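# Move tube rack into fume hood, close sash

## Task

Set the tube rack on the fume hood's work surface so that the whole rack sits past the orange tape line, stands upright, and has each tube seated all the way down in a hole; then close the sash completely. The task fails if the rack or any tube touches the floor, or if the robot topples or finishes leaning. Nothing may count as placed if the robot is what holds it there at the end, so release everything and back the robot away once finished.

## Robot and tools

ROBOT. A Hello Robot Stretch 4 with one arm: an omni-wheel base, a lift carriage on a vertical mast, a telescoping arm that reaches forward, a three-joint wrist (yaw, pitch, roll) and a two-finger gripper with springy steel fingers. It stands about 1.6 m tall; the base rim lies within 0.23 m of the base origin. Cameras: head_camera (mast top, looking forward and down), head_left_camera and head_right_camera (fisheyes beside it, aimed more steeply down, showing base and arm), and wrist_camera (behind the fingers, looking along them; fingertips near the bottom of its image). To look somewhere else, rotate the base.

FRAMES. Base frame: origin on the floor below the base centre, x forward, y left, z up. hand_pose is reported in this frame and is a point between the open fingertips; with all wrist joints at zero its axes line up with the base frame. Its printed value may be slightly wrong. The odometry frame is the base frame as it was when the scene began; base_odometry heading runs -3.142 to 3.142, positive to the left, and counts wheel slip as motion.

execute_actions(actions, cameras). actions is a list holding one action or nothing (empty list = just report state and images). One action may contain:
- base: exactly one relative move, measured from where the base last reported itself: translate_m (metres, forward positive, -2 to 2), strafe_m (metres, left positive, -2 to 2) or rotate_rad (radians, counter-clockwise from above positive, -3.2 to 3.2).
- joints: absolute targets keyed by name. lift_m 0 to 1.2 m; arm_m 0 to 0.55 m extension; wrist_yaw_rad -1.134 to 4.276 (0 points forward, positive turns left, 3.14 is stowed back, above 3.4 the arm may obstruct); wrist_pitch_rad -1.117 to 4.259 (0 level, 1.57 pointing down); wrist_roll_rad -1.117 to 4.259 (0 keeps fingers level, positive turns clockwise seen from behind); gripper_m -0.038 to 0.141 m fingertip gap (negative values squeeze fingers together). Targets outside a joint range are clipped and flagged; other bad values or unknown keys reject the whole call.
- pace: "slow", "default", "fast" or "max" (base up to 0.1/0.3/0.4/0.6 m/s and 1/2/3/4 rad/s; slower when the lift is above 0.2 m).
- contact_limits: {"arm_m": value} from 0 (gentlest) to 0.75 (firmest), default 0.5; arm stops on contact.
- or end_of_arm: "enable_torque" on its own, to revive wrist or gripper motors that shut off.
Base and joint motions start together. Any joint or base left out may still be driving toward an earlier target. cameras: list of camera names or ["all"]; omitted/null gives all, [] gives none. Unfolding the wrist at a scene start: lift_m 0.4 with wrist_yaw_rad 0 in one action.

wait(seconds): 0 to 10 s; nothing new is commanded; returns state and images. zoom_image(camera, region): region [x0, y0, x1, y1] in pixels of that camera's latest full image, at most 504 by 504. read_manual(section): only "licences". finished_scene(scene): ends the current scene (pass its number) and reports success; irreversible. Answering without a tool call ends everything.

RESULT LINES. base_status and joint_status: "done", "off_target" (stopped short, may still push), "contact_stop_at_<key>" (blocked; that part goes slack), "limit_stop_at_<name>" (built-in limit, e.g. tilt over 6 degrees or own_body), "time_out", "torque_fault" (wrist/gripper motor went limp; send enable_torque). on_its_own lists what was not commanded this call; "held at" is a held target, not the position. joint_positions gives current joints. lidar_m: 12 distances in metres in 30-degree sectors, first straight ahead, then counter-clockwise (4th left, 7th behind, 10th right); "-" means nothing seen or closer than 0.25 m; misses glass and thin legs. wrist_depth_mm: 7x7 grid of depths, 100 to 2000 mm. turned_by_wheels vs turned_by_imu: a gap above about 0.1 rad suggests a collision or slip. base_tilt in degrees (forward, right positive). motor_effort: percent of maximum, peak in brackets; wheel positive means turning right. pictures: camera order of returned images. Gripper position or "done" does not prove a grasp; a firm squeeze shows as a clear gripper_m effort change.

GRIPPING. Command a gap smaller than the object; going lower squeezes harder and pulls it inward. If fingertips jam on a surface below, raise the lift.

CAUTIONS. If a call reports a stop, later calls in the same reply are skipped. Carrying over 1 kg with arm_m above 0.2 while driving or turning, especially fast, can tip the robot; so can strong pushes or pulls with the gripper high. Avoid pressing the gripper into things with base or arm moves (torque faults), avoid raising the pitch below -0.2 while rolled (self-collision). Do not drop, slam or shove objects hard; keep the rack and tubes off the floor. Loose objects may occasionally get nudged by something. The robot keeps its last command while you think, and base commands are relative to the last reported position.

Each tool is called after "Emit:" as a command line: name --argument value for each argument, lists and objects as JSON in quotes; but a table of rows of numbers goes row by row, as --pt "numbers of a row", without its own name.

## Session

Emit:
execute_actions --actions '[]'

Scene clock: 0.00 s.
base_odometry: x=+0.000 y=+0.000 heading=+0.000 (m, m, rad; odometry frame)
turned_by_wheels: +0.000 (rad since the last result)
turned_by_imu: +0.000 (rad since the last result)
base_tilt: forward=-0.6 right=+0.0 (deg)
lidar_m: 2.14 1.64 1.67 2.61 1.20 1.19 1.25 1.30 1.26 1.37 1.92 2.30
base_status: not commanded
joint_positions: lift_m=+0.283 arm_m=-0.003 wrist_yaw_rad=+3.047 wrist_pitch_rad=-0.005 wrist_roll_rad=-0.011 gripper_m=+0.057
joint_status: not commanded
motor_effort: lift_m=+19 arm_m=+0 wrist_yaw_rad=-1 wrist_pitch_rad=-6 wrist_roll_rad=-1 gripper_m=-2 wheel_0=+0 wheel_1=+0 wheel_2=+0 (%)
hand_pose: x=-0.1107 y=+0.1143 z=+0.4627 quat_wxyz=(+0.047, +0.002, -0.005, +0.999) (m; base frame)
wrist_depth_mm: - 140 1983 - - 1756 1618 / - 140 - - - 1863 1618 / - 135 222 - 1397 1661 1576 / 119 142 1863 - - 1863 1661 / 1229 1537 1863 - 1921 1863 1618 / 1281 1464 196 1537 193 1537 1229 / 1025 1025 1060 107 1098 991 1025
pictures: head_camera, head_left_camera, head_right_camera, wrist_camera
Images, in order (width x height): head_camera 420x560, head_left_camera 420x672, head_right_camera 420x672, wrist_camera 616x392.

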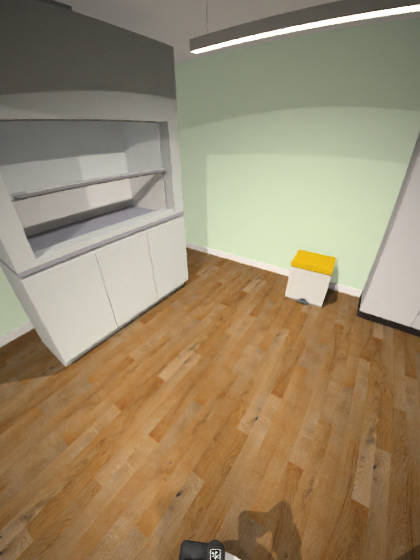

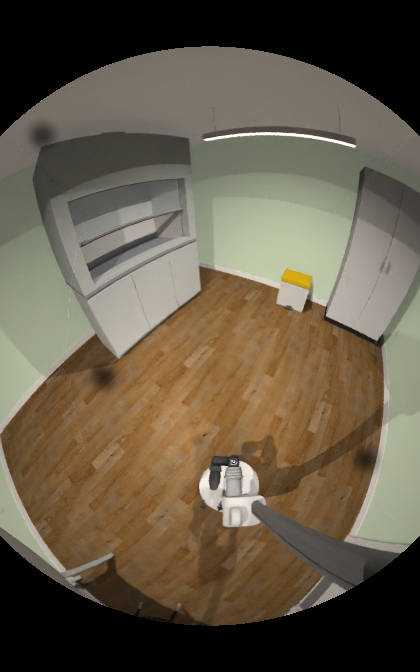

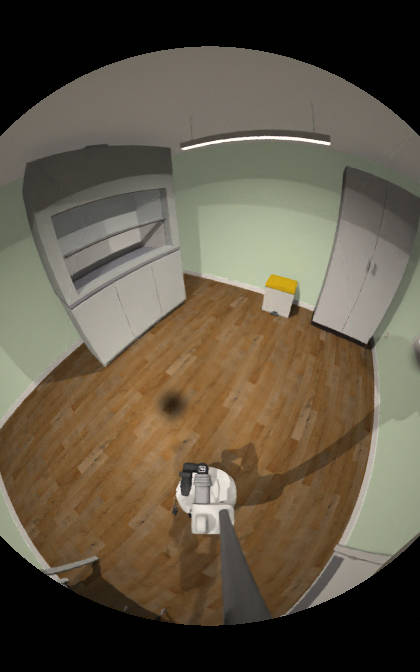

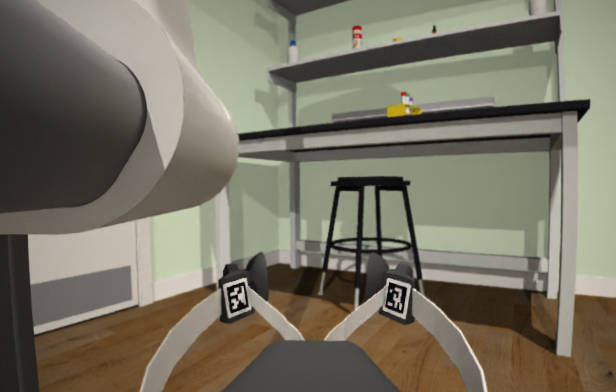

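Emit:
execute_actions --actions '[{"base":{"rotate_rad":2.8},"joints":{"lift_m":0.85,"wrist_yaw_rad":0}}]'

Scene clock: 6.80 s.
base_odometry: x=+0.000 y=+0.000 heading=+2.800 (m, m, rad; odometry frame)
turned_by_wheels: +2.800 (rad since the last result)
turned_by_imu: +2.812 (rad since the last result)
base_tilt: forward=-0.6 right=+0.1 (deg)
lidar_m: 1.19 1.40 1.24 1.29 1.50 2.30 2.29 1.89 1.65 2.46 2.30 1.18
base_status: done
joint_positions: lift_m=+0.850 arm_m=-0.003 wrist_yaw_rad=+0.000 wrist_pitch_rad=-0.005 wrist_roll_rad=-0.011 gripper_m=+0.057
joint_status: all done
motor_effort: lift_m=+22(22) arm_m=+0(0) wrist_yaw_rad=-2(9) wrist_pitch_rad=-6(6) wrist_roll_rad=-1(1) gripper_m=-3(5) wheel_0=-2(8) wheel_1=+0(9) wheel_2=+0(7) (%)
hand_pose: x=+0.4568 y=-0.0873 z=+1.0293 quat_wxyz=(+1.000, -0.005, -0.002, +0.000) (m; base frame)
wrist_depth_mm: 1336 1756 1983 1808 1537 1537 1499 / 1336 1756 1921 1863 1708 1618 1499 / 1308 1756 1983 1863 1661 1537 1464 / 1336 1708 - 1863 1756 1618 1499 / 1336 1618 1808 1756 1708 1576 1499 / 1336 1499 197 1078 193 917 1499 / 1336 1537 1983 107 1756 904 1537
pictures: head_camera, head_left_camera, head_right_camera, wrist_camera
Images, in order (width x height): head_camera 420x560, head_left_camera 420x672, head_right_camera 420x672, wrist_camera 616x392.

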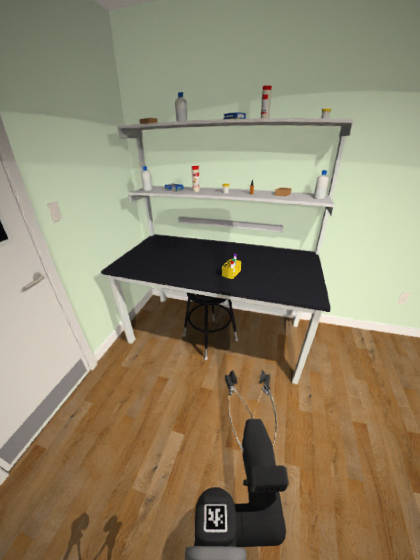

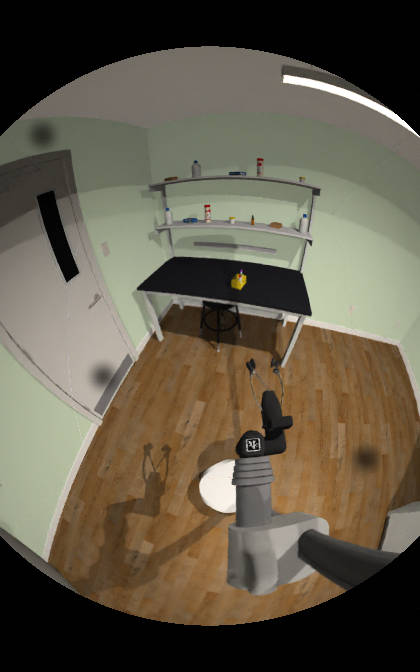

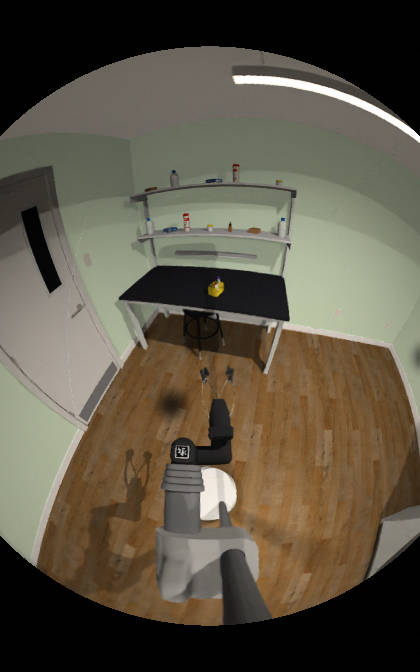

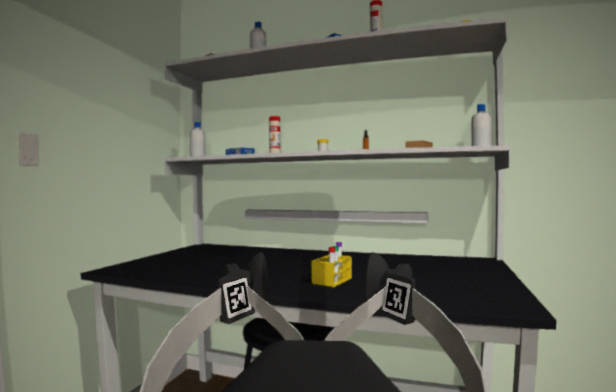

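Emit:
execute_actions --actions '[{"base":{"translate_m":0.65},"joints":{"lift_m":0.95,"wrist_pitch_rad":0.4}}]'

Emit:
zoom_image --camera "head_camera" --region '[140, 220, 340, 400]'

Scene clock: 13.90 s.
base_odometry: x=-0.612 y=+0.218 heading=+2.800 (m, m, rad; odometry frame)
turned_by_wheels: +0.000 (rad since the last result)
turned_by_imu: -0.001 (rad since the last result)
base_tilt: forward=-0.6 right=+0.0 (deg)
lidar_m: 0.55 0.68 1.07 1.09 1.31 2.22 2.95 2.10 2.04 2.63 0.65 0.56
base_status: done
joint_positions: lift_m=+0.950 arm_m=-0.003 wrist_yaw_rad=+0.000 wrist_pitch_rad=+0.402 wrist_roll_rad=-0.011 gripper_m=+0.057
joint_status: all done
motor_effort: lift_m=+21(22) arm_m=+0(0) wrist_yaw_rad=+0(3) wrist_pitch_rad=-5(5) wrist_roll_rad=-1(1) gripper_m=-3(4) wheel_0=+0(6) wheel_1=+0(5) wheel_2=-1(10) (%)
hand_pose: x=+0.4338 y=-0.0874 z=+1.0152 quat_wxyz=(+0.980, -0.005, +0.200, +0.001) (m; base frame)
wrist_depth_mm: 1042 1182 1138 1060 976 917 878 / 1160 1308 1205 1118 1025 976 917 / 1160 1366 1308 1182 1098 1025 976 / 960 946 946 946 917 917 904 / 707 715 699 627 676 683 676 / 1138 591 197 559 193 549 535 / 1229 1366 559 107 473 442 459
pictures: head_camera, head_left_camera, head_right_camera, wrist_camera
Images, in order (width x height): head_camera 420x560, head_left_camera 420x672, head_right_camera 420x672, wrist_camera 616x392.

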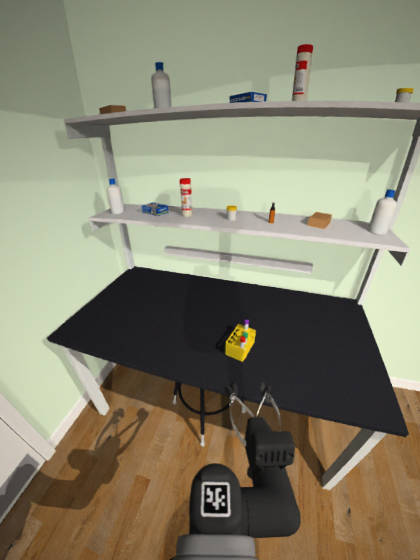

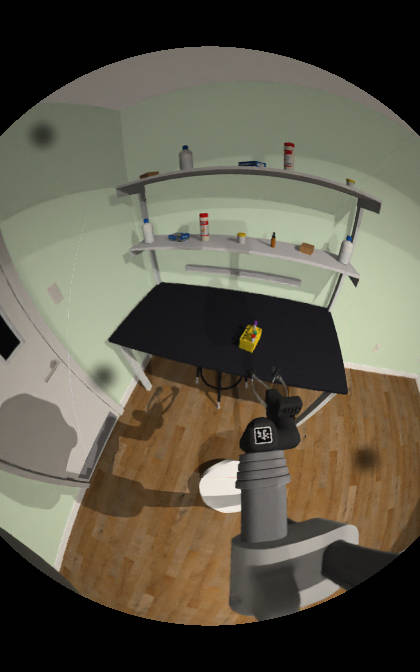

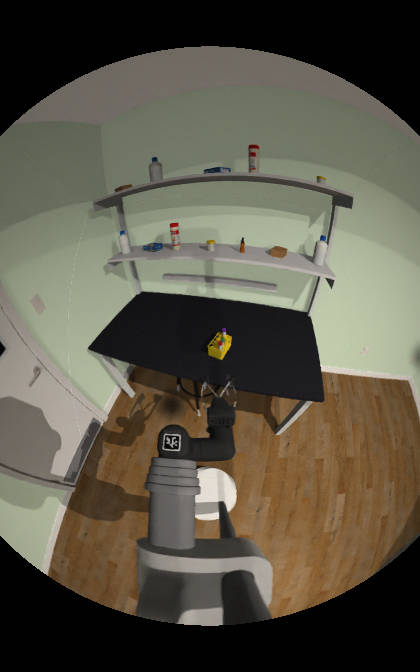

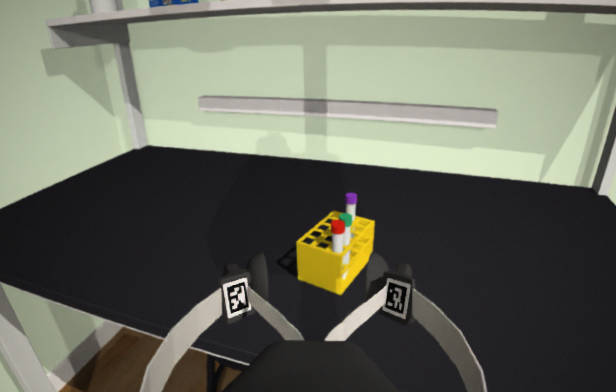

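Region (140, 220, 340, 400) of head_camera's 420x560 image, scaled by 2.520, with more detail than that image has; it fills the top 454 rows of this view, and the rest is white.

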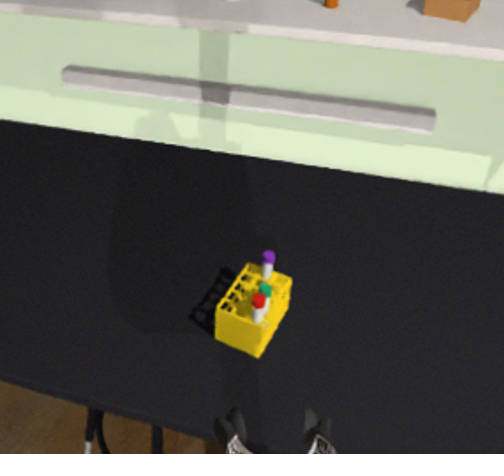

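Emit:
zoom_image --camera "wrist_camera" --region '[260, 170, 420, 310]'

Region (260, 170, 420, 310) of wrist_camera's 616x392 image, scaled by 3.150; it fills the top 441 rows of this view, and the rest is white.

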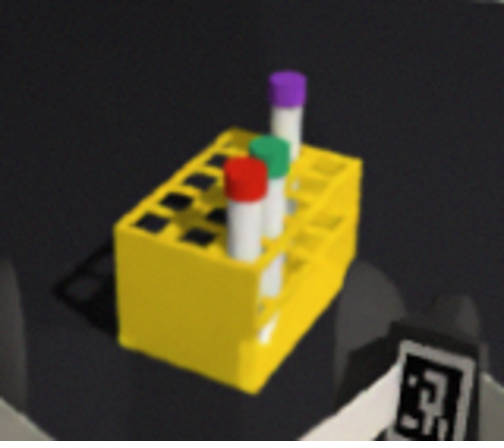

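Emit:
execute_actions --actions '[{"base":{"rotate_rad":-0.45},"joints":{"gripper_m":0.13}}]' --cameras '[]'

Emit:
execute_actions --actions '[{"base":{"strafe_m":0.27}}]' --cameras '["head_camera","wrist_camera"]'

Scene clock: 48.67 s.
base_odometry: x=-0.612 y=+0.218 heading=+2.350 (m, m, rad; odometry frame)
turned_by_wheels: -0.450 (rad since the last result)
turned_by_imu: -0.452 (rad since the last result)
base_tilt: forward=-0.5 right=+0.0 (deg)
lidar_m: 0.55 0.54 0.69 1.07 1.10 1.34 2.61 2.95 2.04 2.23 2.45 0.62
base_status: done
joint_positions: lift_m=+0.950 arm_m=-0.003 wrist_yaw_rad=+0.000 wrist_pitch_rad=+0.402 wrist_roll_rad=-0.011 gripper_m=+0.130
joint_status: all done
motor_effort: lift_m=+21(21) arm_m=+0(0) wrist_yaw_rad=-1(0) wrist_pitch_rad=-5(5) wrist_roll_rad=-1(1) gripper_m=+0(3) wheel_0=+1(4) wheel_1=+1(7) wheel_2=-1(5) (%)
hand_pose: x=+0.4338 y=-0.0874 z=+1.0152 quat_wxyz=(+0.980, -0.005, +0.200, +0.001) (m; base frame)
wrist_depth_mm: 960 991 1025 1060 1098 1138 1160 / 1008 1042 1078 1138 1182 1205 1255 / 1078 1098 1160 1182 1229 1281 1366 / 976 946 960 931 931 1397 1499 / 707 580 715 707 691 1499 1576 / 559 544 521 564 512 508 1576 / 473 462 480 107 496 597 1366
pictures: none
No camera images: the call's "cameras" was empty. Leave "cameras" out to get every camera's image.

Scene clock: 50.90 s.
base_odometry: x=-0.805 y=+0.028 heading=+2.350 (m, m, rad; odometry frame)
turned_by_wheels: +0.000 (rad since the last result)
turned_by_imu: +0.000 (rad since the last result)
base_tilt: forward=-0.5 right=+0.0 (deg)
lidar_m: 0.50 0.52 0.65 0.80 0.84 0.99 1.87 3.05 2.31 2.34 0.90 0.57
base_status: done
joint_positions: lift_m=+0.950 arm_m=-0.003 wrist_yaw_rad=+0.000 wrist_pitch_rad=+0.402 wrist_roll_rad=-0.011 gripper_m=+0.130
joint_status: not commanded
motor_effort: lift_m=+21(21) arm_m=+0(0) wrist_yaw_rad=-1(0) wrist_pitch_rad=-5(6) wrist_roll_rad=-1(2) gripper_m=+0(0) wheel_0=+0(13) wheel_1=+0(6) wheel_2=-1(1) (%)
hand_pose: x=+0.4338 y=-0.0874 z=+1.0152 quat_wxyz=(+0.980, -0.005, +0.200, +0.001) (m; base frame)
wrist_depth_mm: 904 946 976 1008 1042 1025 1098 / 946 991 1025 1060 1118 1138 1182 / 1025 1060 1098 1138 1160 1255 1281 / 976 960 946 946 931 917 1366 / 715 715 707 634 699 683 676 / 564 539 521 559 517 508 535 / 473 466 484 107 477 469 480
pictures: head_camera, wrist_camera
Images, in order (width x height): head_camera 420x560, wrist_camera 616x392.

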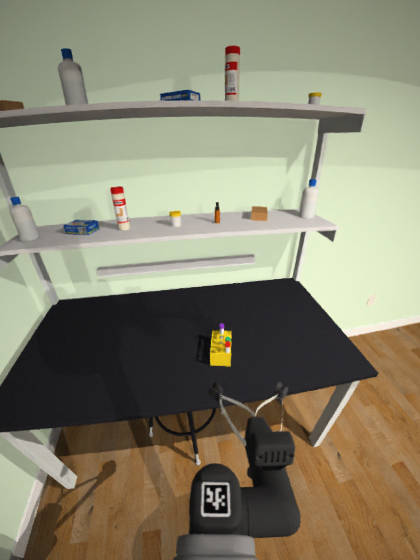

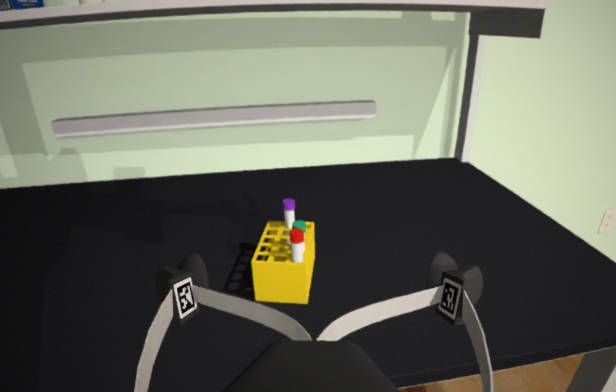

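Emit:
execute_actions --actions '[{"base":{"strafe_m":0.055},"joints":{"lift_m":0.8,"wrist_pitch_rad":0.0,"arm_m":0.0}}]' --cameras '["head_camera","wrist_camera"]'

Scene clock: 57.50 s.
base_odometry: x=-0.844 y=-0.011 heading=+2.350 (m, m, rad; odometry frame)
turned_by_wheels: +0.000 (rad since the last result)
turned_by_imu: +0.000 (rad since the last result)
base_tilt: forward=-0.6 right=+0.0 (deg)
lidar_m: 0.49 0.49 0.62 0.74 0.77 0.95 1.82 3.04 2.38 2.36 0.89 0.56
base_status: done
joint_positions: lift_m=+0.800 arm_m=-0.001 wrist_yaw_rad=+0.000 wrist_pitch_rad=+0.002 wrist_roll_rad=-0.011 gripper_m=+0.130
joint_status: all done
motor_effort: lift_m=+16(20) arm_m=+6(6) wrist_yaw_rad=-1(1) wrist_pitch_rad=-6(12) wrist_roll_rad=-1(1) gripper_m=+0(1) wheel_0=+0(13) wheel_1=+1(7) wheel_2=-1(1) (%)
hand_pose: x=+0.4583 y=-0.0874 z=+0.9778 quat_wxyz=(+1.000, -0.005, +0.001, +0.000) (m; base frame)
wrist_depth_mm: 991 1008 1060 1078 1138 1160 1229 / 976 831 1042 1078 1118 1182 1229 / 991 1025 1078 1118 1160 1182 1255 / 1008 1025 1060 1098 1160 1182 1255 / 1025 1042 1078 1138 1138 1182 1255 / 768 715 661 569 661 654 750 / 554 530 574 107 564 521 539
pictures: head_camera, wrist_camera
Images, in order (width x height): head_camera 420x560, wrist_camera 616x392.

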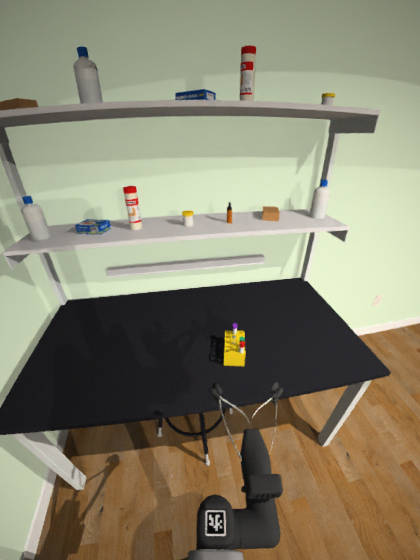

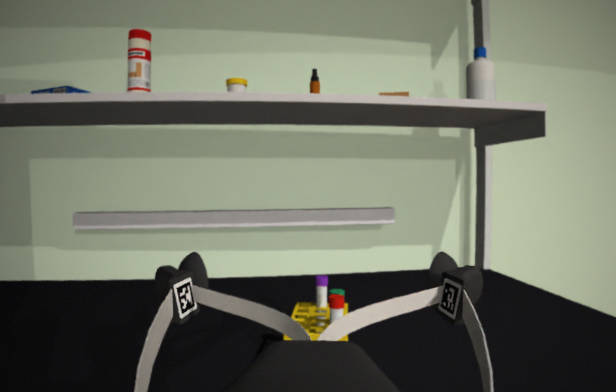

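Emit:
execute_actions --actions '[{"joints":{"lift_m":0.68}}]' --cameras '["head_camera","wrist_camera"]'

Scene clock: 66.37 s.
base_odometry: x=-0.844 y=-0.011 heading=+2.350 (m, m, rad; odometry frame)
turned_by_wheels: +0.000 (rad since the last result)
turned_by_imu: +0.000 (rad since the last result)
base_tilt: forward=-0.6 right=+0.1 (deg)
lidar_m: 0.50 0.50 0.63 0.73 0.77 0.94 1.80 3.00 2.35 2.36 0.88 0.57
base_status: not commanded
joint_positions: lift_m=+0.680 arm_m=-0.001 wrist_yaw_rad=+0.000 wrist_pitch_rad=+0.002 wrist_roll_rad=-0.011 gripper_m=+0.130
joint_status: all done
motor_effort: lift_m=+16(17) arm_m=+6(6) wrist_yaw_rad=+1(0) wrist_pitch_rad=-6(6) wrist_roll_rad=-1(1) gripper_m=-1(1) wheel_0=+0(1) wheel_1=+1(0) wheel_2=-1(1) (%)
hand_pose: x=+0.4583 y=-0.0874 z=+0.8578 quat_wxyz=(+1.000, -0.005, +0.001, +0.000) (m; base frame)
wrist_depth_mm: 732 788 904 931 1138 1160 1229 / 991 1025 1060 1098 1078 1008 1229 / 991 1042 1060 1118 1138 1182 1205 / 1008 1042 1078 1118 1160 1182 1255 / 798 809 798 469 788 768 750 / 430 399 370 442 370 364 413 / 307 296 322 107 317 327 334
pictures: head_camera, wrist_camera
Images, in order (width x height): head_camera 420x560, wrist_camera 616x392.

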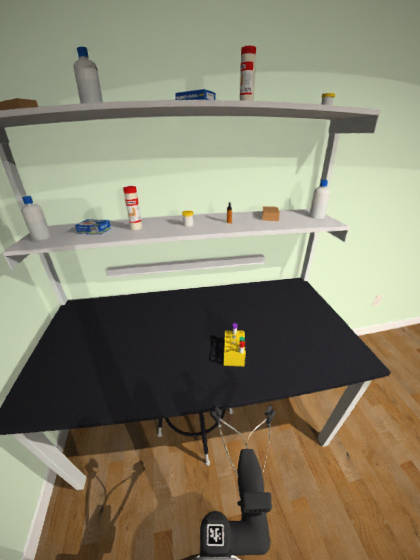

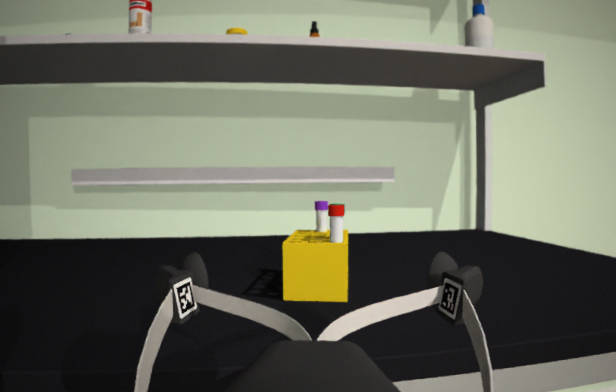

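Emit:
execute_actions --actions '[{"joints":{"lift_m":0.75,"wrist_pitch_rad":0.35}}]' --cameras '[]'

Emit:
execute_actions --actions '[{"joints":{"arm_m":0.2}}]' --cameras '["head_camera","wrist_camera"]'

Scene clock: 87.23 s.
base_odometry: x=-0.844 y=-0.011 heading=+2.350 (m, m, rad; odometry frame)
turned_by_wheels: +0.000 (rad since the last result)
turned_by_imu: +0.000 (rad since the last result)
base_tilt: forward=-0.5 right=+0.0 (deg)
lidar_m: 0.47 0.49 0.62 0.74 0.77 0.93 1.82 3.03 2.36 2.36 0.89 0.57
base_status: not commanded
joint_positions: lift_m=+0.750 arm_m=-0.001 wrist_yaw_rad=+0.000 wrist_pitch_rad=+0.352 wrist_roll_rad=-0.011 gripper_m=+0.130
joint_status: all done
motor_effort: lift_m=+22(24) arm_m=+6(6) wrist_yaw_rad=-1(1) wrist_pitch_rad=-5(3) wrist_roll_rad=-1(1) gripper_m=+0(1) wheel_0=-1(1) wheel_1=+1(0) wheel_2=-1(1) (%)
hand_pose: x=+0.4407 y=-0.0874 z=+0.8285 quat_wxyz=(+0.985, -0.005, +0.175, +0.001) (m; base frame)
wrist_depth_mm: 891 931 976 1008 1025 1060 1098 / 946 976 1025 1042 1078 1118 1182 / 931 891 866 549 831 820 1205 / 544 539 530 477 521 508 504 / 384 384 382 379 377 370 389 / 319 325 329 343 355 430 1336 / 1160 1138 559 107 1205 1160 1182
pictures: none
No camera images: the call's "cameras" was empty. Leave "cameras" out to get every camera's image.

Scene clock: 88.93 s.
base_odometry: x=-0.844 y=-0.011 heading=+2.350 (m, m, rad; odometry frame)
turned_by_wheels: +0.000 (rad since the last result)
turned_by_imu: +0.000 (rad since the last result)
base_tilt: forward=-0.5 right=+0.0 (deg)
lidar_m: 0.51 0.51 0.63 0.74 0.79 0.95 1.81 3.02 2.35 2.36 0.90 0.58
base_status: not commanded
joint_positions: lift_m=+0.750 arm_m=+0.199 wrist_yaw_rad=+0.000 wrist_pitch_rad=+0.352 wrist_roll_rad=-0.011 gripper_m=+0.130
joint_status: all done
motor_effort: lift_m=+22(22) arm_m=+6(3) wrist_yaw_rad=-1(1) wrist_pitch_rad=-5(5) wrist_roll_rad=-1(1) gripper_m=+1(0) wheel_0=-1(1) wheel_1=+1(1) wheel_2=-1(1) (%)
hand_pose: x=+0.6406 y=-0.0874 z=+0.8285 quat_wxyz=(+0.985, -0.005, +0.175, +0.001) (m; base frame)
wrist_depth_mm: 741 759 788 798 842 866 904 / 759 798 831 854 891 917 946 / 798 820 842 831 820 809 976 / 535 535 530 319 512 504 500 / 379 382 379 282 370 368 362 / 294 283 272 294 271 266 283 / 247 241 252 107 247 236 236
pictures: head_camera, wrist_camera
Images, in order (width x height): head_camera 420x560, wrist_camera 616x392.

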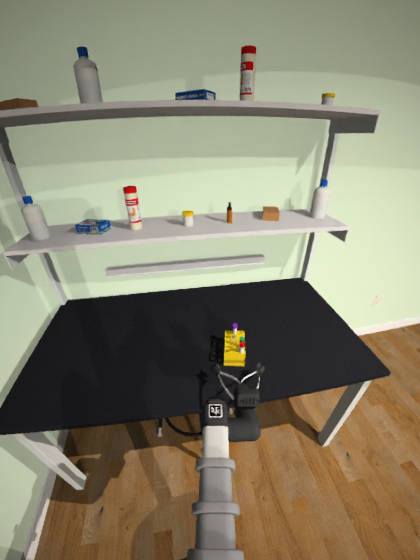

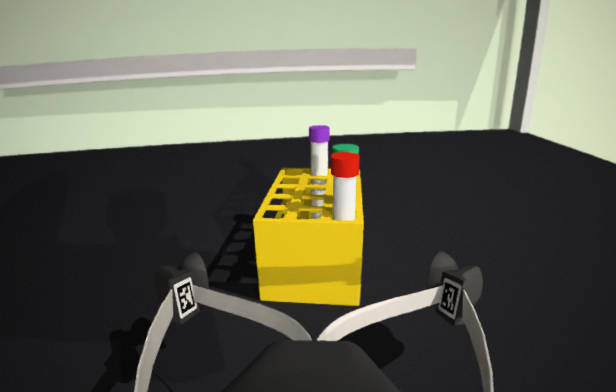

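Emit:
execute_actions --actions '[{"joints":{"arm_m":0.29},"pace":"slow"}]' --cameras '["head_camera","wrist_camera"]'

Scene clock: 96.07 s.
base_odometry: x=-0.844 y=-0.011 heading=+2.350 (m, m, rad; odometry frame)
turned_by_wheels: +0.000 (rad since the last result)
turned_by_imu: +0.000 (rad since the last result)
base_tilt: forward=-0.6 right=+0.0 (deg)
lidar_m: 0.51 0.51 0.63 0.74 0.78 0.93 1.81 3.05 2.36 2.35 0.88 0.57
base_status: not commanded
joint_positions: lift_m=+0.750 arm_m=+0.289 wrist_yaw_rad=+0.000 wrist_pitch_rad=+0.352 wrist_roll_rad=-0.011 gripper_m=+0.130
joint_status: all done
motor_effort: lift_m=+22(22) arm_m=+6(7) wrist_yaw_rad=-1(2) wrist_pitch_rad=-5(5) wrist_roll_rad=-1(1) gripper_m=-1(1) wheel_0=-1(1) wheel_1=+0(1) wheel_2=-1(1) (%)
hand_pose: x=+0.7306 y=-0.0874 z=+0.8285 quat_wxyz=(+0.985, -0.005, +0.175, +0.001) (m; base frame)
wrist_depth_mm: 668 683 707 723 759 788 741 / 676 707 741 778 788 831 842 / 723 750 778 798 831 820 798 / 539 530 525 293 508 508 500 / 382 382 377 235 351 368 362 / 296 285 200 190 197 264 283 / 246 240 240 107 238 236 235
pictures: head_camera, wrist_camera
Images, in order (width x height): head_camera 420x560, wrist_camera 616x392.

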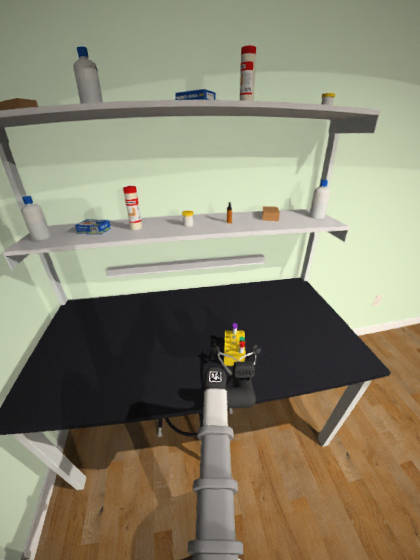

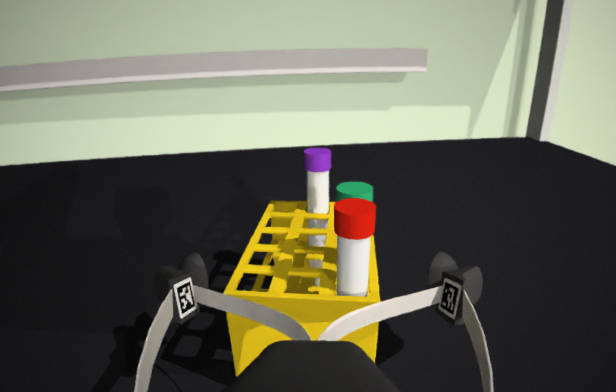

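Emit:
execute_actions --actions '[{"joints":{"lift_m":0.738},"pace":"slow"}]' --cameras '[]'

Emit:
execute_actions --actions '[{"joints":{"gripper_m":0.04}}]' --cameras '["head_camera","wrist_camera"]'

Scene clock: 106.83 s.
base_odometry: x=-0.844 y=-0.011 heading=+2.350 (m, m, rad; odometry frame)
turned_by_wheels: +0.000 (rad since the last result)
turned_by_imu: +0.000 (rad since the last result)
base_tilt: forward=-0.6 right=+0.0 (deg)
lidar_m: 0.49 0.50 0.63 0.72 0.76 0.93 1.81 3.04 2.36 2.38 0.88 0.57
base_status: not commanded
joint_positions: lift_m=+0.738 arm_m=+0.289 wrist_yaw_rad=+0.000 wrist_pitch_rad=+0.352 wrist_roll_rad=-0.011 gripper_m=+0.130
joint_status: all done
motor_effort: lift_m=+16(21) arm_m=+6(6) wrist_yaw_rad=+1(0) wrist_pitch_rad=-5(5) wrist_roll_rad=-1(1) gripper_m=+0(0) wheel_0=-1(0) wheel_1=+0(1) wheel_2=-1(1) (%)
hand_pose: x=+0.7306 y=-0.0874 z=+0.8171 quat_wxyz=(+0.985, -0.005, +0.175, +0.001) (m; base frame)
wrist_depth_mm: 661 683 699 723 759 778 750 / 691 715 750 778 798 831 842 / 715 741 768 778 778 759 788 / 508 500 492 282 449 477 469 / 359 357 338 209 332 347 342 / 277 267 198 187 192 250 267 / 233 226 227 107 224 222 224
pictures: none
No camera images: the call's "cameras" was empty. Leave "cameras" out to get every camera's image.

Scene clock: 108.67 s.
base_odometry: x=-0.844 y=-0.011 heading=+2.350 (m, m, rad; odometry frame)
turned_by_wheels: +0.000 (rad since the last result)
turned_by_imu: +0.000 (rad since the last result)
base_tilt: forward=-0.5 right=+0.0 (deg)
lidar_m: 0.49 0.51 0.63 0.71 0.78 0.93 1.81 3.02 2.35 2.37 0.87 0.57
base_status: not commanded
joint_positions: lift_m=+0.738 arm_m=+0.289 wrist_yaw_rad=+0.000 wrist_pitch_rad=+0.353 wrist_roll_rad=-0.011 gripper_m=+0.040
joint_status: all done
motor_effort: lift_m=+16(16) arm_m=+6(6) wrist_yaw_rad=-1(0) wrist_pitch_rad=-8(8) wrist_roll_rad=-1(1) gripper_m=-19(18) wheel_0=-1(0) wheel_1=+1(1) wheel_2=-1(1) (%)
hand_pose: x=+0.7305 y=-0.0874 z=+0.8168 quat_wxyz=(+0.984, -0.005, +0.176, +0.001) (m; base frame)
wrist_depth_mm: 661 683 699 732 759 788 741 / 691 723 750 778 798 831 854 / 732 750 768 699 759 750 768 / 500 496 492 291 418 473 466 / 357 355 355 259 195 343 338 / 276 277 183 181 180 266 265 / 231 224 226 107 223 218 224
pictures: head_camera, wrist_camera
Images, in order (width x height): head_camera 420x560, wrist_camera 616x392.

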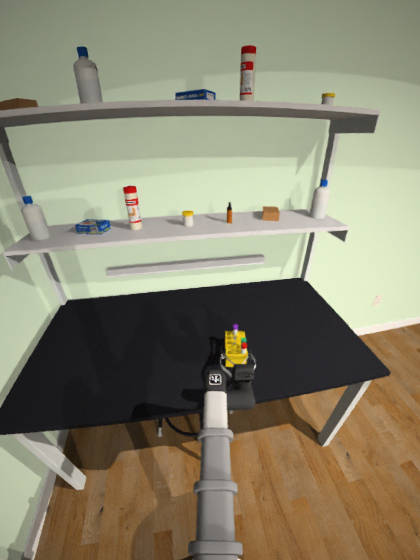

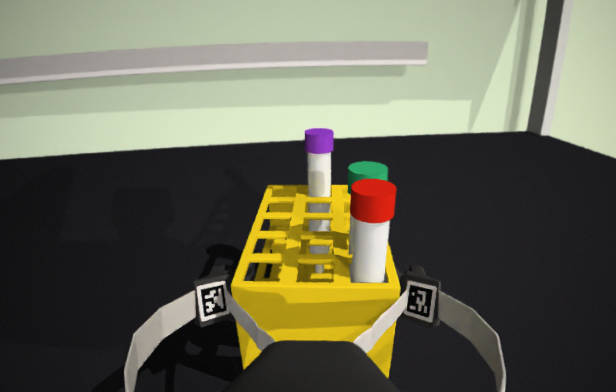

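Emit:
execute_actions --actions '[{"joints":{"gripper_m":0.025}}]' --cameras '[]'

Emit:
execute_actions --actions '[{"joints":{"lift_m":0.8},"pace":"slow"}]' --cameras '["head_camera","wrist_camera"]'

Scene clock: 113.90 s.
base_odometry: x=-0.844 y=-0.011 heading=+2.350 (m, m, rad; odometry frame)
turned_by_wheels: +0.000 (rad since the last result)
turned_by_imu: +0.000 (rad since the last result)
base_tilt: forward=-0.6 right=+0.0 (deg)
lidar_m: 0.49 0.50 0.63 0.73 0.77 0.94 1.81 3.00 2.38 2.36 0.85 0.57
base_status: not commanded
joint_positions: lift_m=+0.738 arm_m=+0.289 wrist_yaw_rad=+0.000 wrist_pitch_rad=+0.353 wrist_roll_rad=-0.011 gripper_m=+0.026
joint_status: all done
motor_effort: lift_m=+16(16) arm_m=+6(6) wrist_yaw_rad=-1(1) wrist_pitch_rad=-8(8) wrist_roll_rad=-1(1) gripper_m=-24(23) wheel_0=+0(1) wheel_1=+0(1) wheel_2=+0(1) (%)
hand_pose: x=+0.7305 y=-0.0874 z=+0.8168 quat_wxyz=(+0.984, -0.005, +0.176, +0.001) (m; base frame)
wrist_depth_mm: 661 683 699 723 759 788 741 / 699 715 741 778 809 842 842 / 723 741 768 699 759 759 759 / 504 496 492 265 178 473 466 / 357 357 355 223 217 345 340 / 276 277 182 178 177 256 264 / 231 225 226 107 223 218 224
pictures: none
No camera images: the call's "cameras" was empty. Leave "cameras" out to get every camera's image.

Scene clock: 115.30 s.
base_odometry: x=-0.844 y=-0.011 heading=+2.350 (m, m, rad; odometry frame)
turned_by_wheels: +0.000 (rad since the last result)
turned_by_imu: +0.000 (rad since the last result)
base_tilt: forward=-0.5 right=+0.1 (deg)
lidar_m: 0.48 0.50 0.61 0.73 0.75 0.94 1.85 3.05 2.36 2.38 0.85 0.56
base_status: not commanded
joint_positions: lift_m=+0.800 arm_m=+0.289 wrist_yaw_rad=+0.000 wrist_pitch_rad=+0.353 wrist_roll_rad=-0.011 gripper_m=+0.026
joint_status: all done
motor_effort: lift_m=+23(24) arm_m=+6(6) wrist_yaw_rad=-1(1) wrist_pitch_rad=-8(8) wrist_roll_rad=-1(1) gripper_m=-24(24) wheel_0=+0(1) wheel_1=+1(0) wheel_2=-1(1) (%)
hand_pose: x=+0.7305 y=-0.0874 z=+0.8782 quat_wxyz=(+0.984, -0.005, +0.176, +0.001) (m; base frame)
wrist_depth_mm: 661 683 715 741 750 788 741 / 683 676 723 759 788 831 842 / 732 759 798 798 842 878 904 / 668 668 654 264 178 627 627 / 477 477 473 223 217 459 452 / 368 370 182 178 178 342 353 / 309 300 303 107 297 291 293
pictures: head_camera, wrist_camera
Images, in order (width x height): head_camera 420x560, wrist_camera 616x392.

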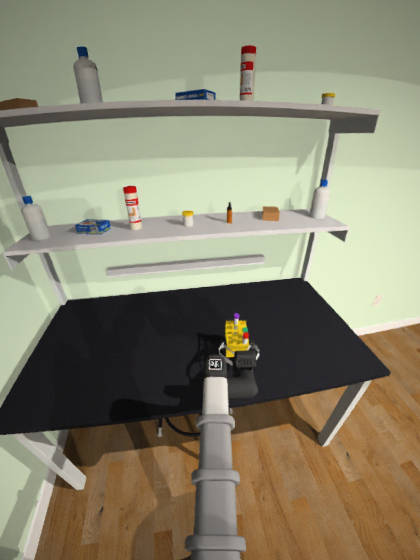

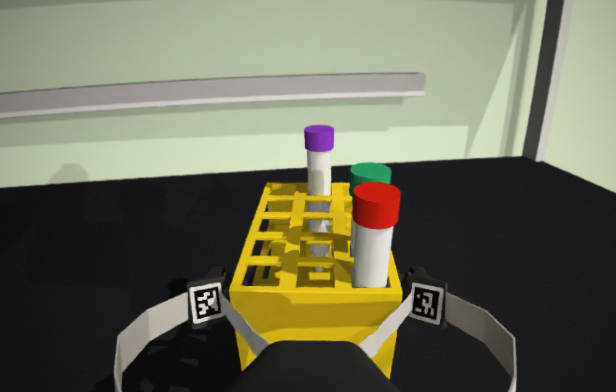

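Emit:
execute_actions --actions '[{"joints":{"lift_m":0.95,"arm_m":0.0}}]' --cameras '[]'

Emit:
execute_actions --actions '[{"base":{"rotate_rad":-2.296},"pace":"slow"}]' --cameras '["wrist_camera"]'

Emit:
execute_actions --actions '[{"base":{"translate_m":2.0}}]' --cameras '["wrist_camera"]'

Emit:
execute_actions --actions '[{"base":{"rotate_rad":0.83},"pace":"slow"}]'

Scene clock: 134.90 s.
base_odometry: x=-0.844 y=-0.011 heading=+2.350 (m, m, rad; odometry frame)
turned_by_wheels: +0.000 (rad since the last result)
turned_by_imu: +0.000 (rad since the last result)
base_tilt: forward=-0.5 right=-0.1 (deg)
lidar_m: 0.49 0.51 0.63 0.72 0.77 0.94 1.82 3.04 2.37 2.36 0.89 0.57
base_status: not commanded
joint_positions: lift_m=+0.950 arm_m=+0.001 wrist_yaw_rad=+0.000 wrist_pitch_rad=+0.353 wrist_roll_rad=-0.011 gripper_m=+0.026
joint_status: all done
motor_effort: lift_m=+23(23) arm_m=-6(4) wrist_yaw_rad=+0(1) wrist_pitch_rad=-9(9) wrist_roll_rad=-1(1) gripper_m=-25(24) wheel_0=-1(1) wheel_1=+1(1) wheel_2=-1(1) (%)
hand_pose: x=+0.4427 y=-0.0874 z=+1.0281 quat_wxyz=(+0.984, -0.005, +0.176, +0.001) (m; base frame)
wrist_depth_mm: 707 917 960 878 904 917 820 / 931 976 1025 1042 1098 1118 1160 / 991 1025 1042 1078 1160 1205 1255 / 1025 1060 1078 265 179 1025 1336 / 778 778 768 222 218 750 741 / 597 597 182 178 178 554 574 / 500 484 488 107 480 473 480
pictures: none
No camera images: the call's "cameras" was empty. Leave "cameras" out to get every camera's image.

Scene clock: 138.47 s.
base_odometry: x=-0.844 y=-0.011 heading=+0.054 (m, m, rad; odometry frame)
turned_by_wheels: -2.296 (rad since the last result)
turned_by_imu: -2.306 (rad since the last result)
base_tilt: forward=-0.6 right=+0.0 (deg)
lidar_m: 0.49 2.34 2.94 0.66 0.51 0.49 0.55 0.76 0.73 0.85 1.32 2.98
base_status: done
joint_positions: lift_m=+0.950 arm_m=+0.001 wrist_yaw_rad=+0.000 wrist_pitch_rad=+0.353 wrist_roll_rad=-0.011 gripper_m=+0.026
joint_status: not commanded
motor_effort: lift_m=+23(23) arm_m=-6(6) wrist_yaw_rad=+1(1) wrist_pitch_rad=-9(9) wrist_roll_rad=-1(1) gripper_m=-24(23) wheel_0=+2(1) wheel_1=+0(3) wheel_2=+2(5) (%)
hand_pose: x=+0.4427 y=-0.0874 z=+1.0281 quat_wxyz=(+0.984, -0.005, +0.176, +0.001) (m; base frame)
wrist_depth_mm: 1983 - - - - - - / - - - - - - - / - - - - - - - / - - - 264 179 - - / - - - 222 217 - - / 1756 1756 182 178 178 1661 1661 / 1464 1397 1430 107 1397 1397 1397
pictures: wrist_camera
Images, in order (width x height): wrist_camera 616x392.

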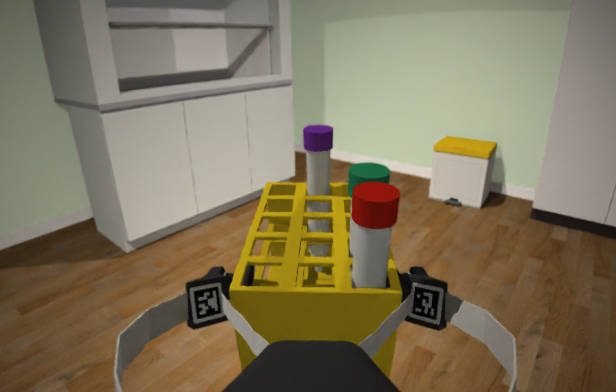

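Scene clock: 146.63 s.
base_odometry: x=+1.153 y=+0.098 heading=+0.054 (m, m, rad; odometry frame)
turned_by_wheels: +0.000 (rad since the last result)
turned_by_imu: -0.001 (rad since the last result)
base_tilt: forward=-0.5 right=+0.0 (deg)
lidar_m: 0.48 0.90 0.89 0.98 2.83 2.15 2.53 2.02 1.96 1.77 1.37 1.35
base_status: done
joint_positions: lift_m=+0.950 arm_m=+0.001 wrist_yaw_rad=+0.000 wrist_pitch_rad=+0.353 wrist_roll_rad=-0.011 gripper_m=+0.026
joint_status: not commanded
motor_effort: lift_m=+22(23) arm_m=-6(6) wrist_yaw_rad=+0(0) wrist_pitch_rad=-9(8) wrist_roll_rad=-1(1) gripper_m=-23(24) wheel_0=+1(8) wheel_1=+1(7) wheel_2=+0(8) (%)
hand_pose: x=+0.4427 y=-0.0874 z=+1.0282 quat_wxyz=(+0.984, -0.005, +0.176, +0.001) (m; base frame)
wrist_depth_mm: 1182 1025 931 1863 1576 1366 1205 / 1205 1138 976 1921 1661 1430 1255 / 1098 891 1025 - 1708 1499 1308 / 723 854 1060 265 178 1576 1336 / 741 891 1042 223 217 1661 1397 / 768 878 182 178 178 1576 1499 / 788 891 1160 107 1430 1366 1430
pictures: wrist_camera
Images, in order (width x height): wrist_camera 616x392.

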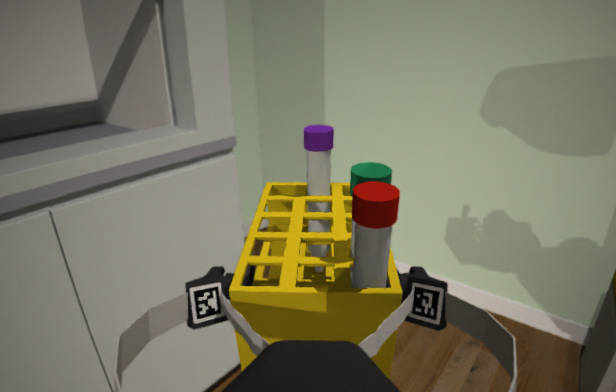

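Scene clock: 148.73 s.
base_odometry: x=+1.153 y=+0.098 heading=+0.884 (m, m, rad; odometry frame)
turned_by_wheels: +0.830 (rad since the last result)
turned_by_imu: +0.833 (rad since the last result)
base_tilt: forward=-0.5 right=+0.0 (deg)
lidar_m: 0.46 0.91 2.27 2.33 2.14 2.12 1.97 2.00 1.47 1.36 1.86 0.95
base_status: done
joint_positions: lift_m=+0.950 arm_m=+0.001 wrist_yaw_rad=+0.000 wrist_pitch_rad=+0.353 wrist_roll_rad=-0.011 gripper_m=+0.026
joint_status: not commanded
motor_effort: lift_m=+23(22) arm_m=-6(6) wrist_yaw_rad=+0(0) wrist_pitch_rad=-9(8) wrist_roll_rad=-1(1) gripper_m=-23(22) wheel_0=-1(1) wheel_1=-2(0) wheel_2=-2(6) (%)
hand_pose: x=+0.4427 y=-0.0874 z=+1.0282 quat_wxyz=(+0.984, -0.005, +0.176, +0.001) (m; base frame)
wrist_depth_mm: 842 1182 1205 1205 1229 1205 904 / 854 1229 1255 1281 1281 1281 891 / 798 1025 1008 741 809 798 798 / 699 715 723 264 179 750 759 / 759 768 759 223 216 798 809 / 820 809 181 178 177 842 866 / 866 866 878 107 904 917 931
pictures: head_camera, head_left_camera, head_right_camera, wrist_camera
Images, in order (width x height): head_camera 420x560, head_left_camera 420x672, head_right_camera 420x672, wrist_camera 616x392.

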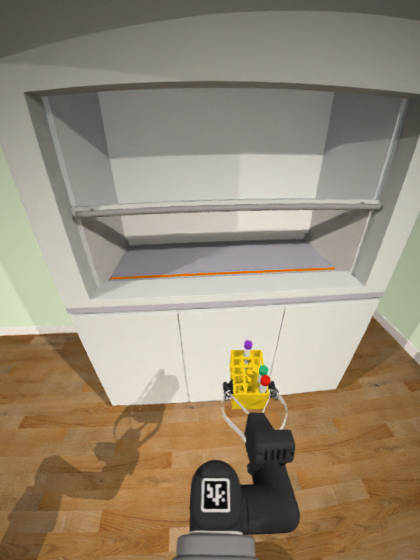

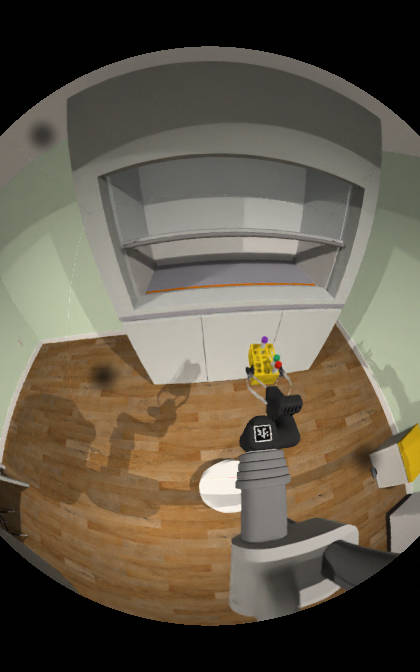

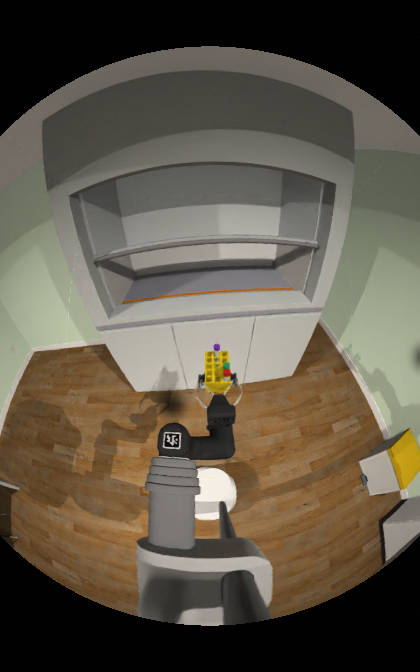

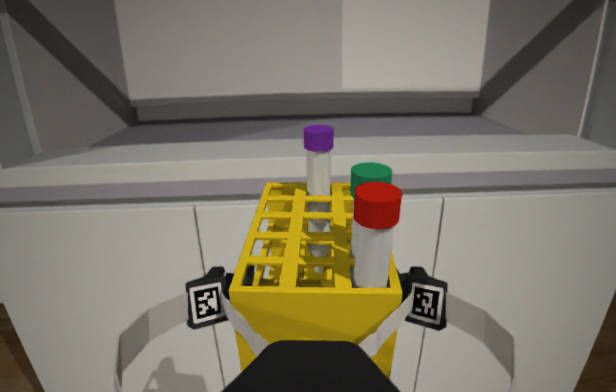

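Emit:
execute_actions --actions '[{"base":{"rotate_rad":0.05},"joints":{"lift_m":1.0},"pace":"slow"}]' --cameras '[]'

Emit:
execute_actions --actions '[{"base":{"translate_m":0.3}}]'

Scene clock: 174.87 s.
base_odometry: x=+1.153 y=+0.098 heading=+0.934 (m, m, rad; odometry frame)
turned_by_wheels: +0.049 (rad since the last result)
turned_by_imu: +0.050 (rad since the last result)
base_tilt: forward=-0.5 right=+0.0 (deg)
lidar_m: 0.44 0.93 2.34 2.14 2.16 2.09 1.99 2.02 1.44 1.35 1.87 0.95
base_status: done
joint_positions: lift_m=+1.000 arm_m=+0.001 wrist_yaw_rad=+0.000 wrist_pitch_rad=+0.353 wrist_roll_rad=-0.011 gripper_m=+0.026
joint_status: all done
motor_effort: lift_m=+22(24) arm_m=-6(6) wrist_yaw_rad=+1(0) wrist_pitch_rad=-9(8) wrist_roll_rad=-1(1) gripper_m=-24(23) wheel_0=-3(1) wheel_1=-3(12) wheel_2=-1(5) (%)
hand_pose: x=+0.4427 y=-0.0874 z=+1.0781 quat_wxyz=(+0.984, -0.005, +0.176, +0.001) (m; base frame)
wrist_depth_mm: 768 1118 1205 1205 1205 1182 1008 / 768 1138 1281 1281 1255 1255 960 / 788 1060 1229 1098 1182 1182 931 / 741 732 732 264 179 732 723 / 788 778 768 222 217 768 768 / 842 820 181 178 177 809 820 / 931 904 878 107 891 866 891
pictures: none
No camera images: the call's "cameras" was empty. Leave "cameras" out to get every camera's image.

Scene clock: 177.33 s.
base_odometry: x=+1.332 y=+0.339 heading=+0.934 (m, m, rad; odometry frame)
turned_by_wheels: +0.000 (rad since the last result)
turned_by_imu: +0.000 (rad since the last result)
base_tilt: forward=-0.6 right=+0.0 (deg)
lidar_m: 0.43 0.61 0.85 2.91 2.25 2.43 2.30 2.08 1.43 1.47 0.88 0.62
base_status: done
joint_positions: lift_m=+1.000 arm_m=+0.001 wrist_yaw_rad=+0.000 wrist_pitch_rad=+0.353 wrist_roll_rad=-0.011 gripper_m=+0.026
joint_status: not commanded
motor_effort: lift_m=+23(24) arm_m=-6(6) wrist_yaw_rad=-1(0) wrist_pitch_rad=-9(9) wrist_roll_rad=-1(1) gripper_m=-24(22) wheel_0=+1(0) wheel_1=+2(6) wheel_2=+1(10) (%)
hand_pose: x=+0.4427 y=-0.0874 z=+1.0781 quat_wxyz=(+0.984, -0.005, +0.176, +0.001) (m; base frame)
wrist_depth_mm: 788 931 917 931 931 917 904 / 788 976 976 976 976 976 960 / 788 1008 1025 1008 1025 1025 946 / 723 778 759 265 179 741 723 / 477 477 473 222 218 459 452 / 459 445 181 178 177 433 449 / 492 488 480 107 477 477 477
pictures: head_camera, head_left_camera, head_right_camera, wrist_camera
Images, in order (width x height): head_camera 420x560, head_left_camera 420x672, head_right_camera 420x672, wrist_camera 616x392.

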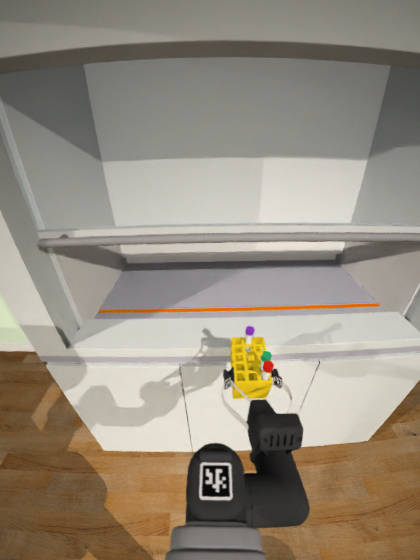

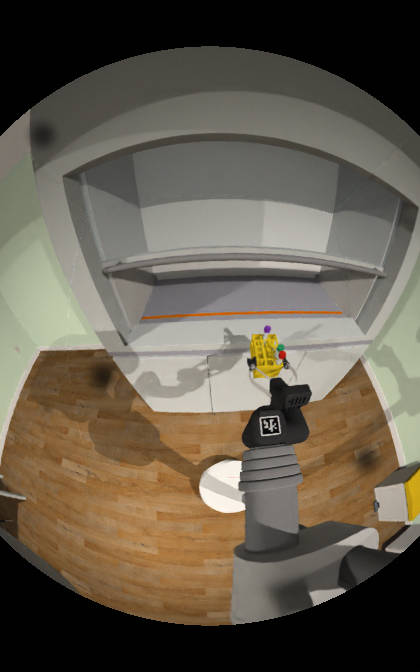

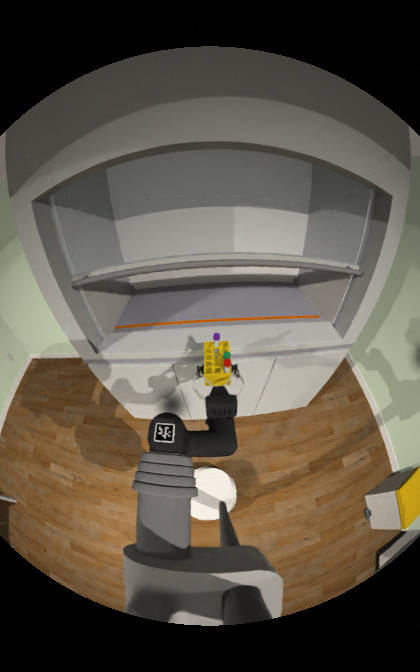

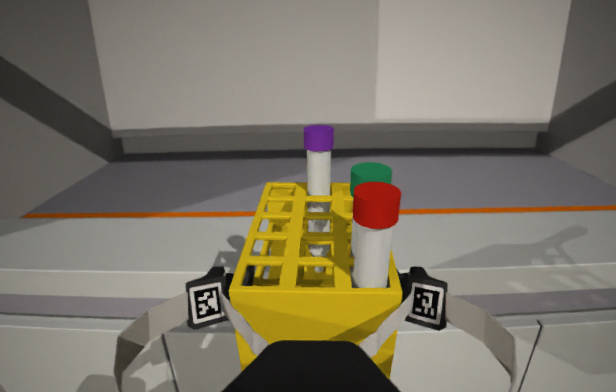

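Emit:
execute_actions --actions '[{"base":{"translate_m":0.2},"joints":{"lift_m":0.98,"arm_m":0.2},"pace":"slow"}]' --cameras '["head_camera","wrist_camera"]'

Scene clock: 204.70 s.
base_odometry: x=+1.451 y=+0.500 heading=+0.934 (m, m, rad; odometry frame)
turned_by_wheels: +0.000 (rad since the last result)
turned_by_imu: +0.000 (rad since the last result)
base_tilt: forward=-0.5 right=+0.0 (deg)
lidar_m: 0.40 0.41 0.56 2.93 2.31 2.63 2.50 2.04 1.48 1.78 0.60 0.42
base_status: done
joint_positions: lift_m=+0.980 arm_m=+0.199 wrist_yaw_rad=+0.000 wrist_pitch_rad=+0.353 wrist_roll_rad=-0.011 gripper_m=+0.026
joint_status: all done
motor_effort: lift_m=+16(22) arm_m=+6(0) wrist_yaw_rad=-1(0) wrist_pitch_rad=-8(8) wrist_roll_rad=-1(1) gripper_m=-24(24) wheel_0=+0(6) wheel_1=+1(4) wheel_2=-2(5) (%)
hand_pose: x=+0.6405 y=-0.0874 z=+1.0587 quat_wxyz=(+0.984, -0.005, +0.176, +0.001) (m; base frame)
wrist_depth_mm: 559 554 564 559 554 554 554 / 591 585 585 591 591 585 580 / 627 621 627 615 621 621 615 / 668 668 707 265 178 676 668 / 512 512 512 222 217 492 488 / 394 399 182 178 178 368 379 / 332 320 324 107 317 314 315
pictures: head_camera, wrist_camera
Images, in order (width x height): head_camera 420x560, wrist_camera 616x392.

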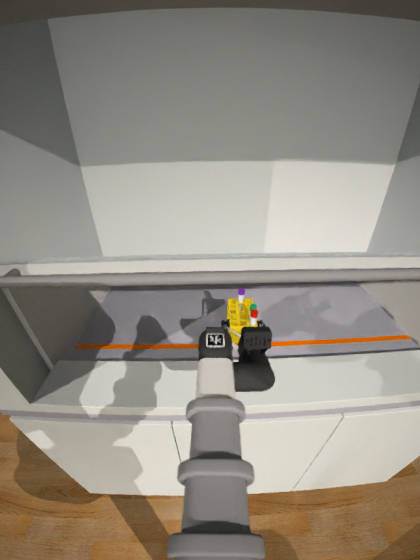

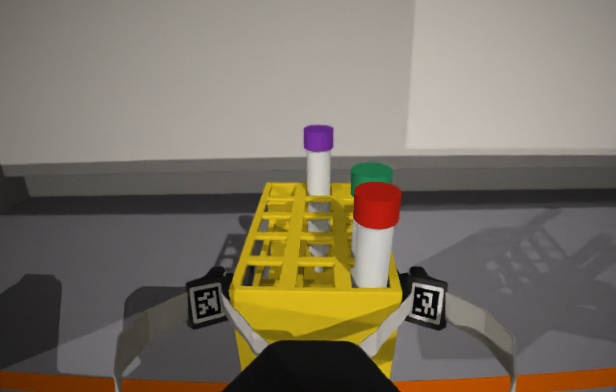

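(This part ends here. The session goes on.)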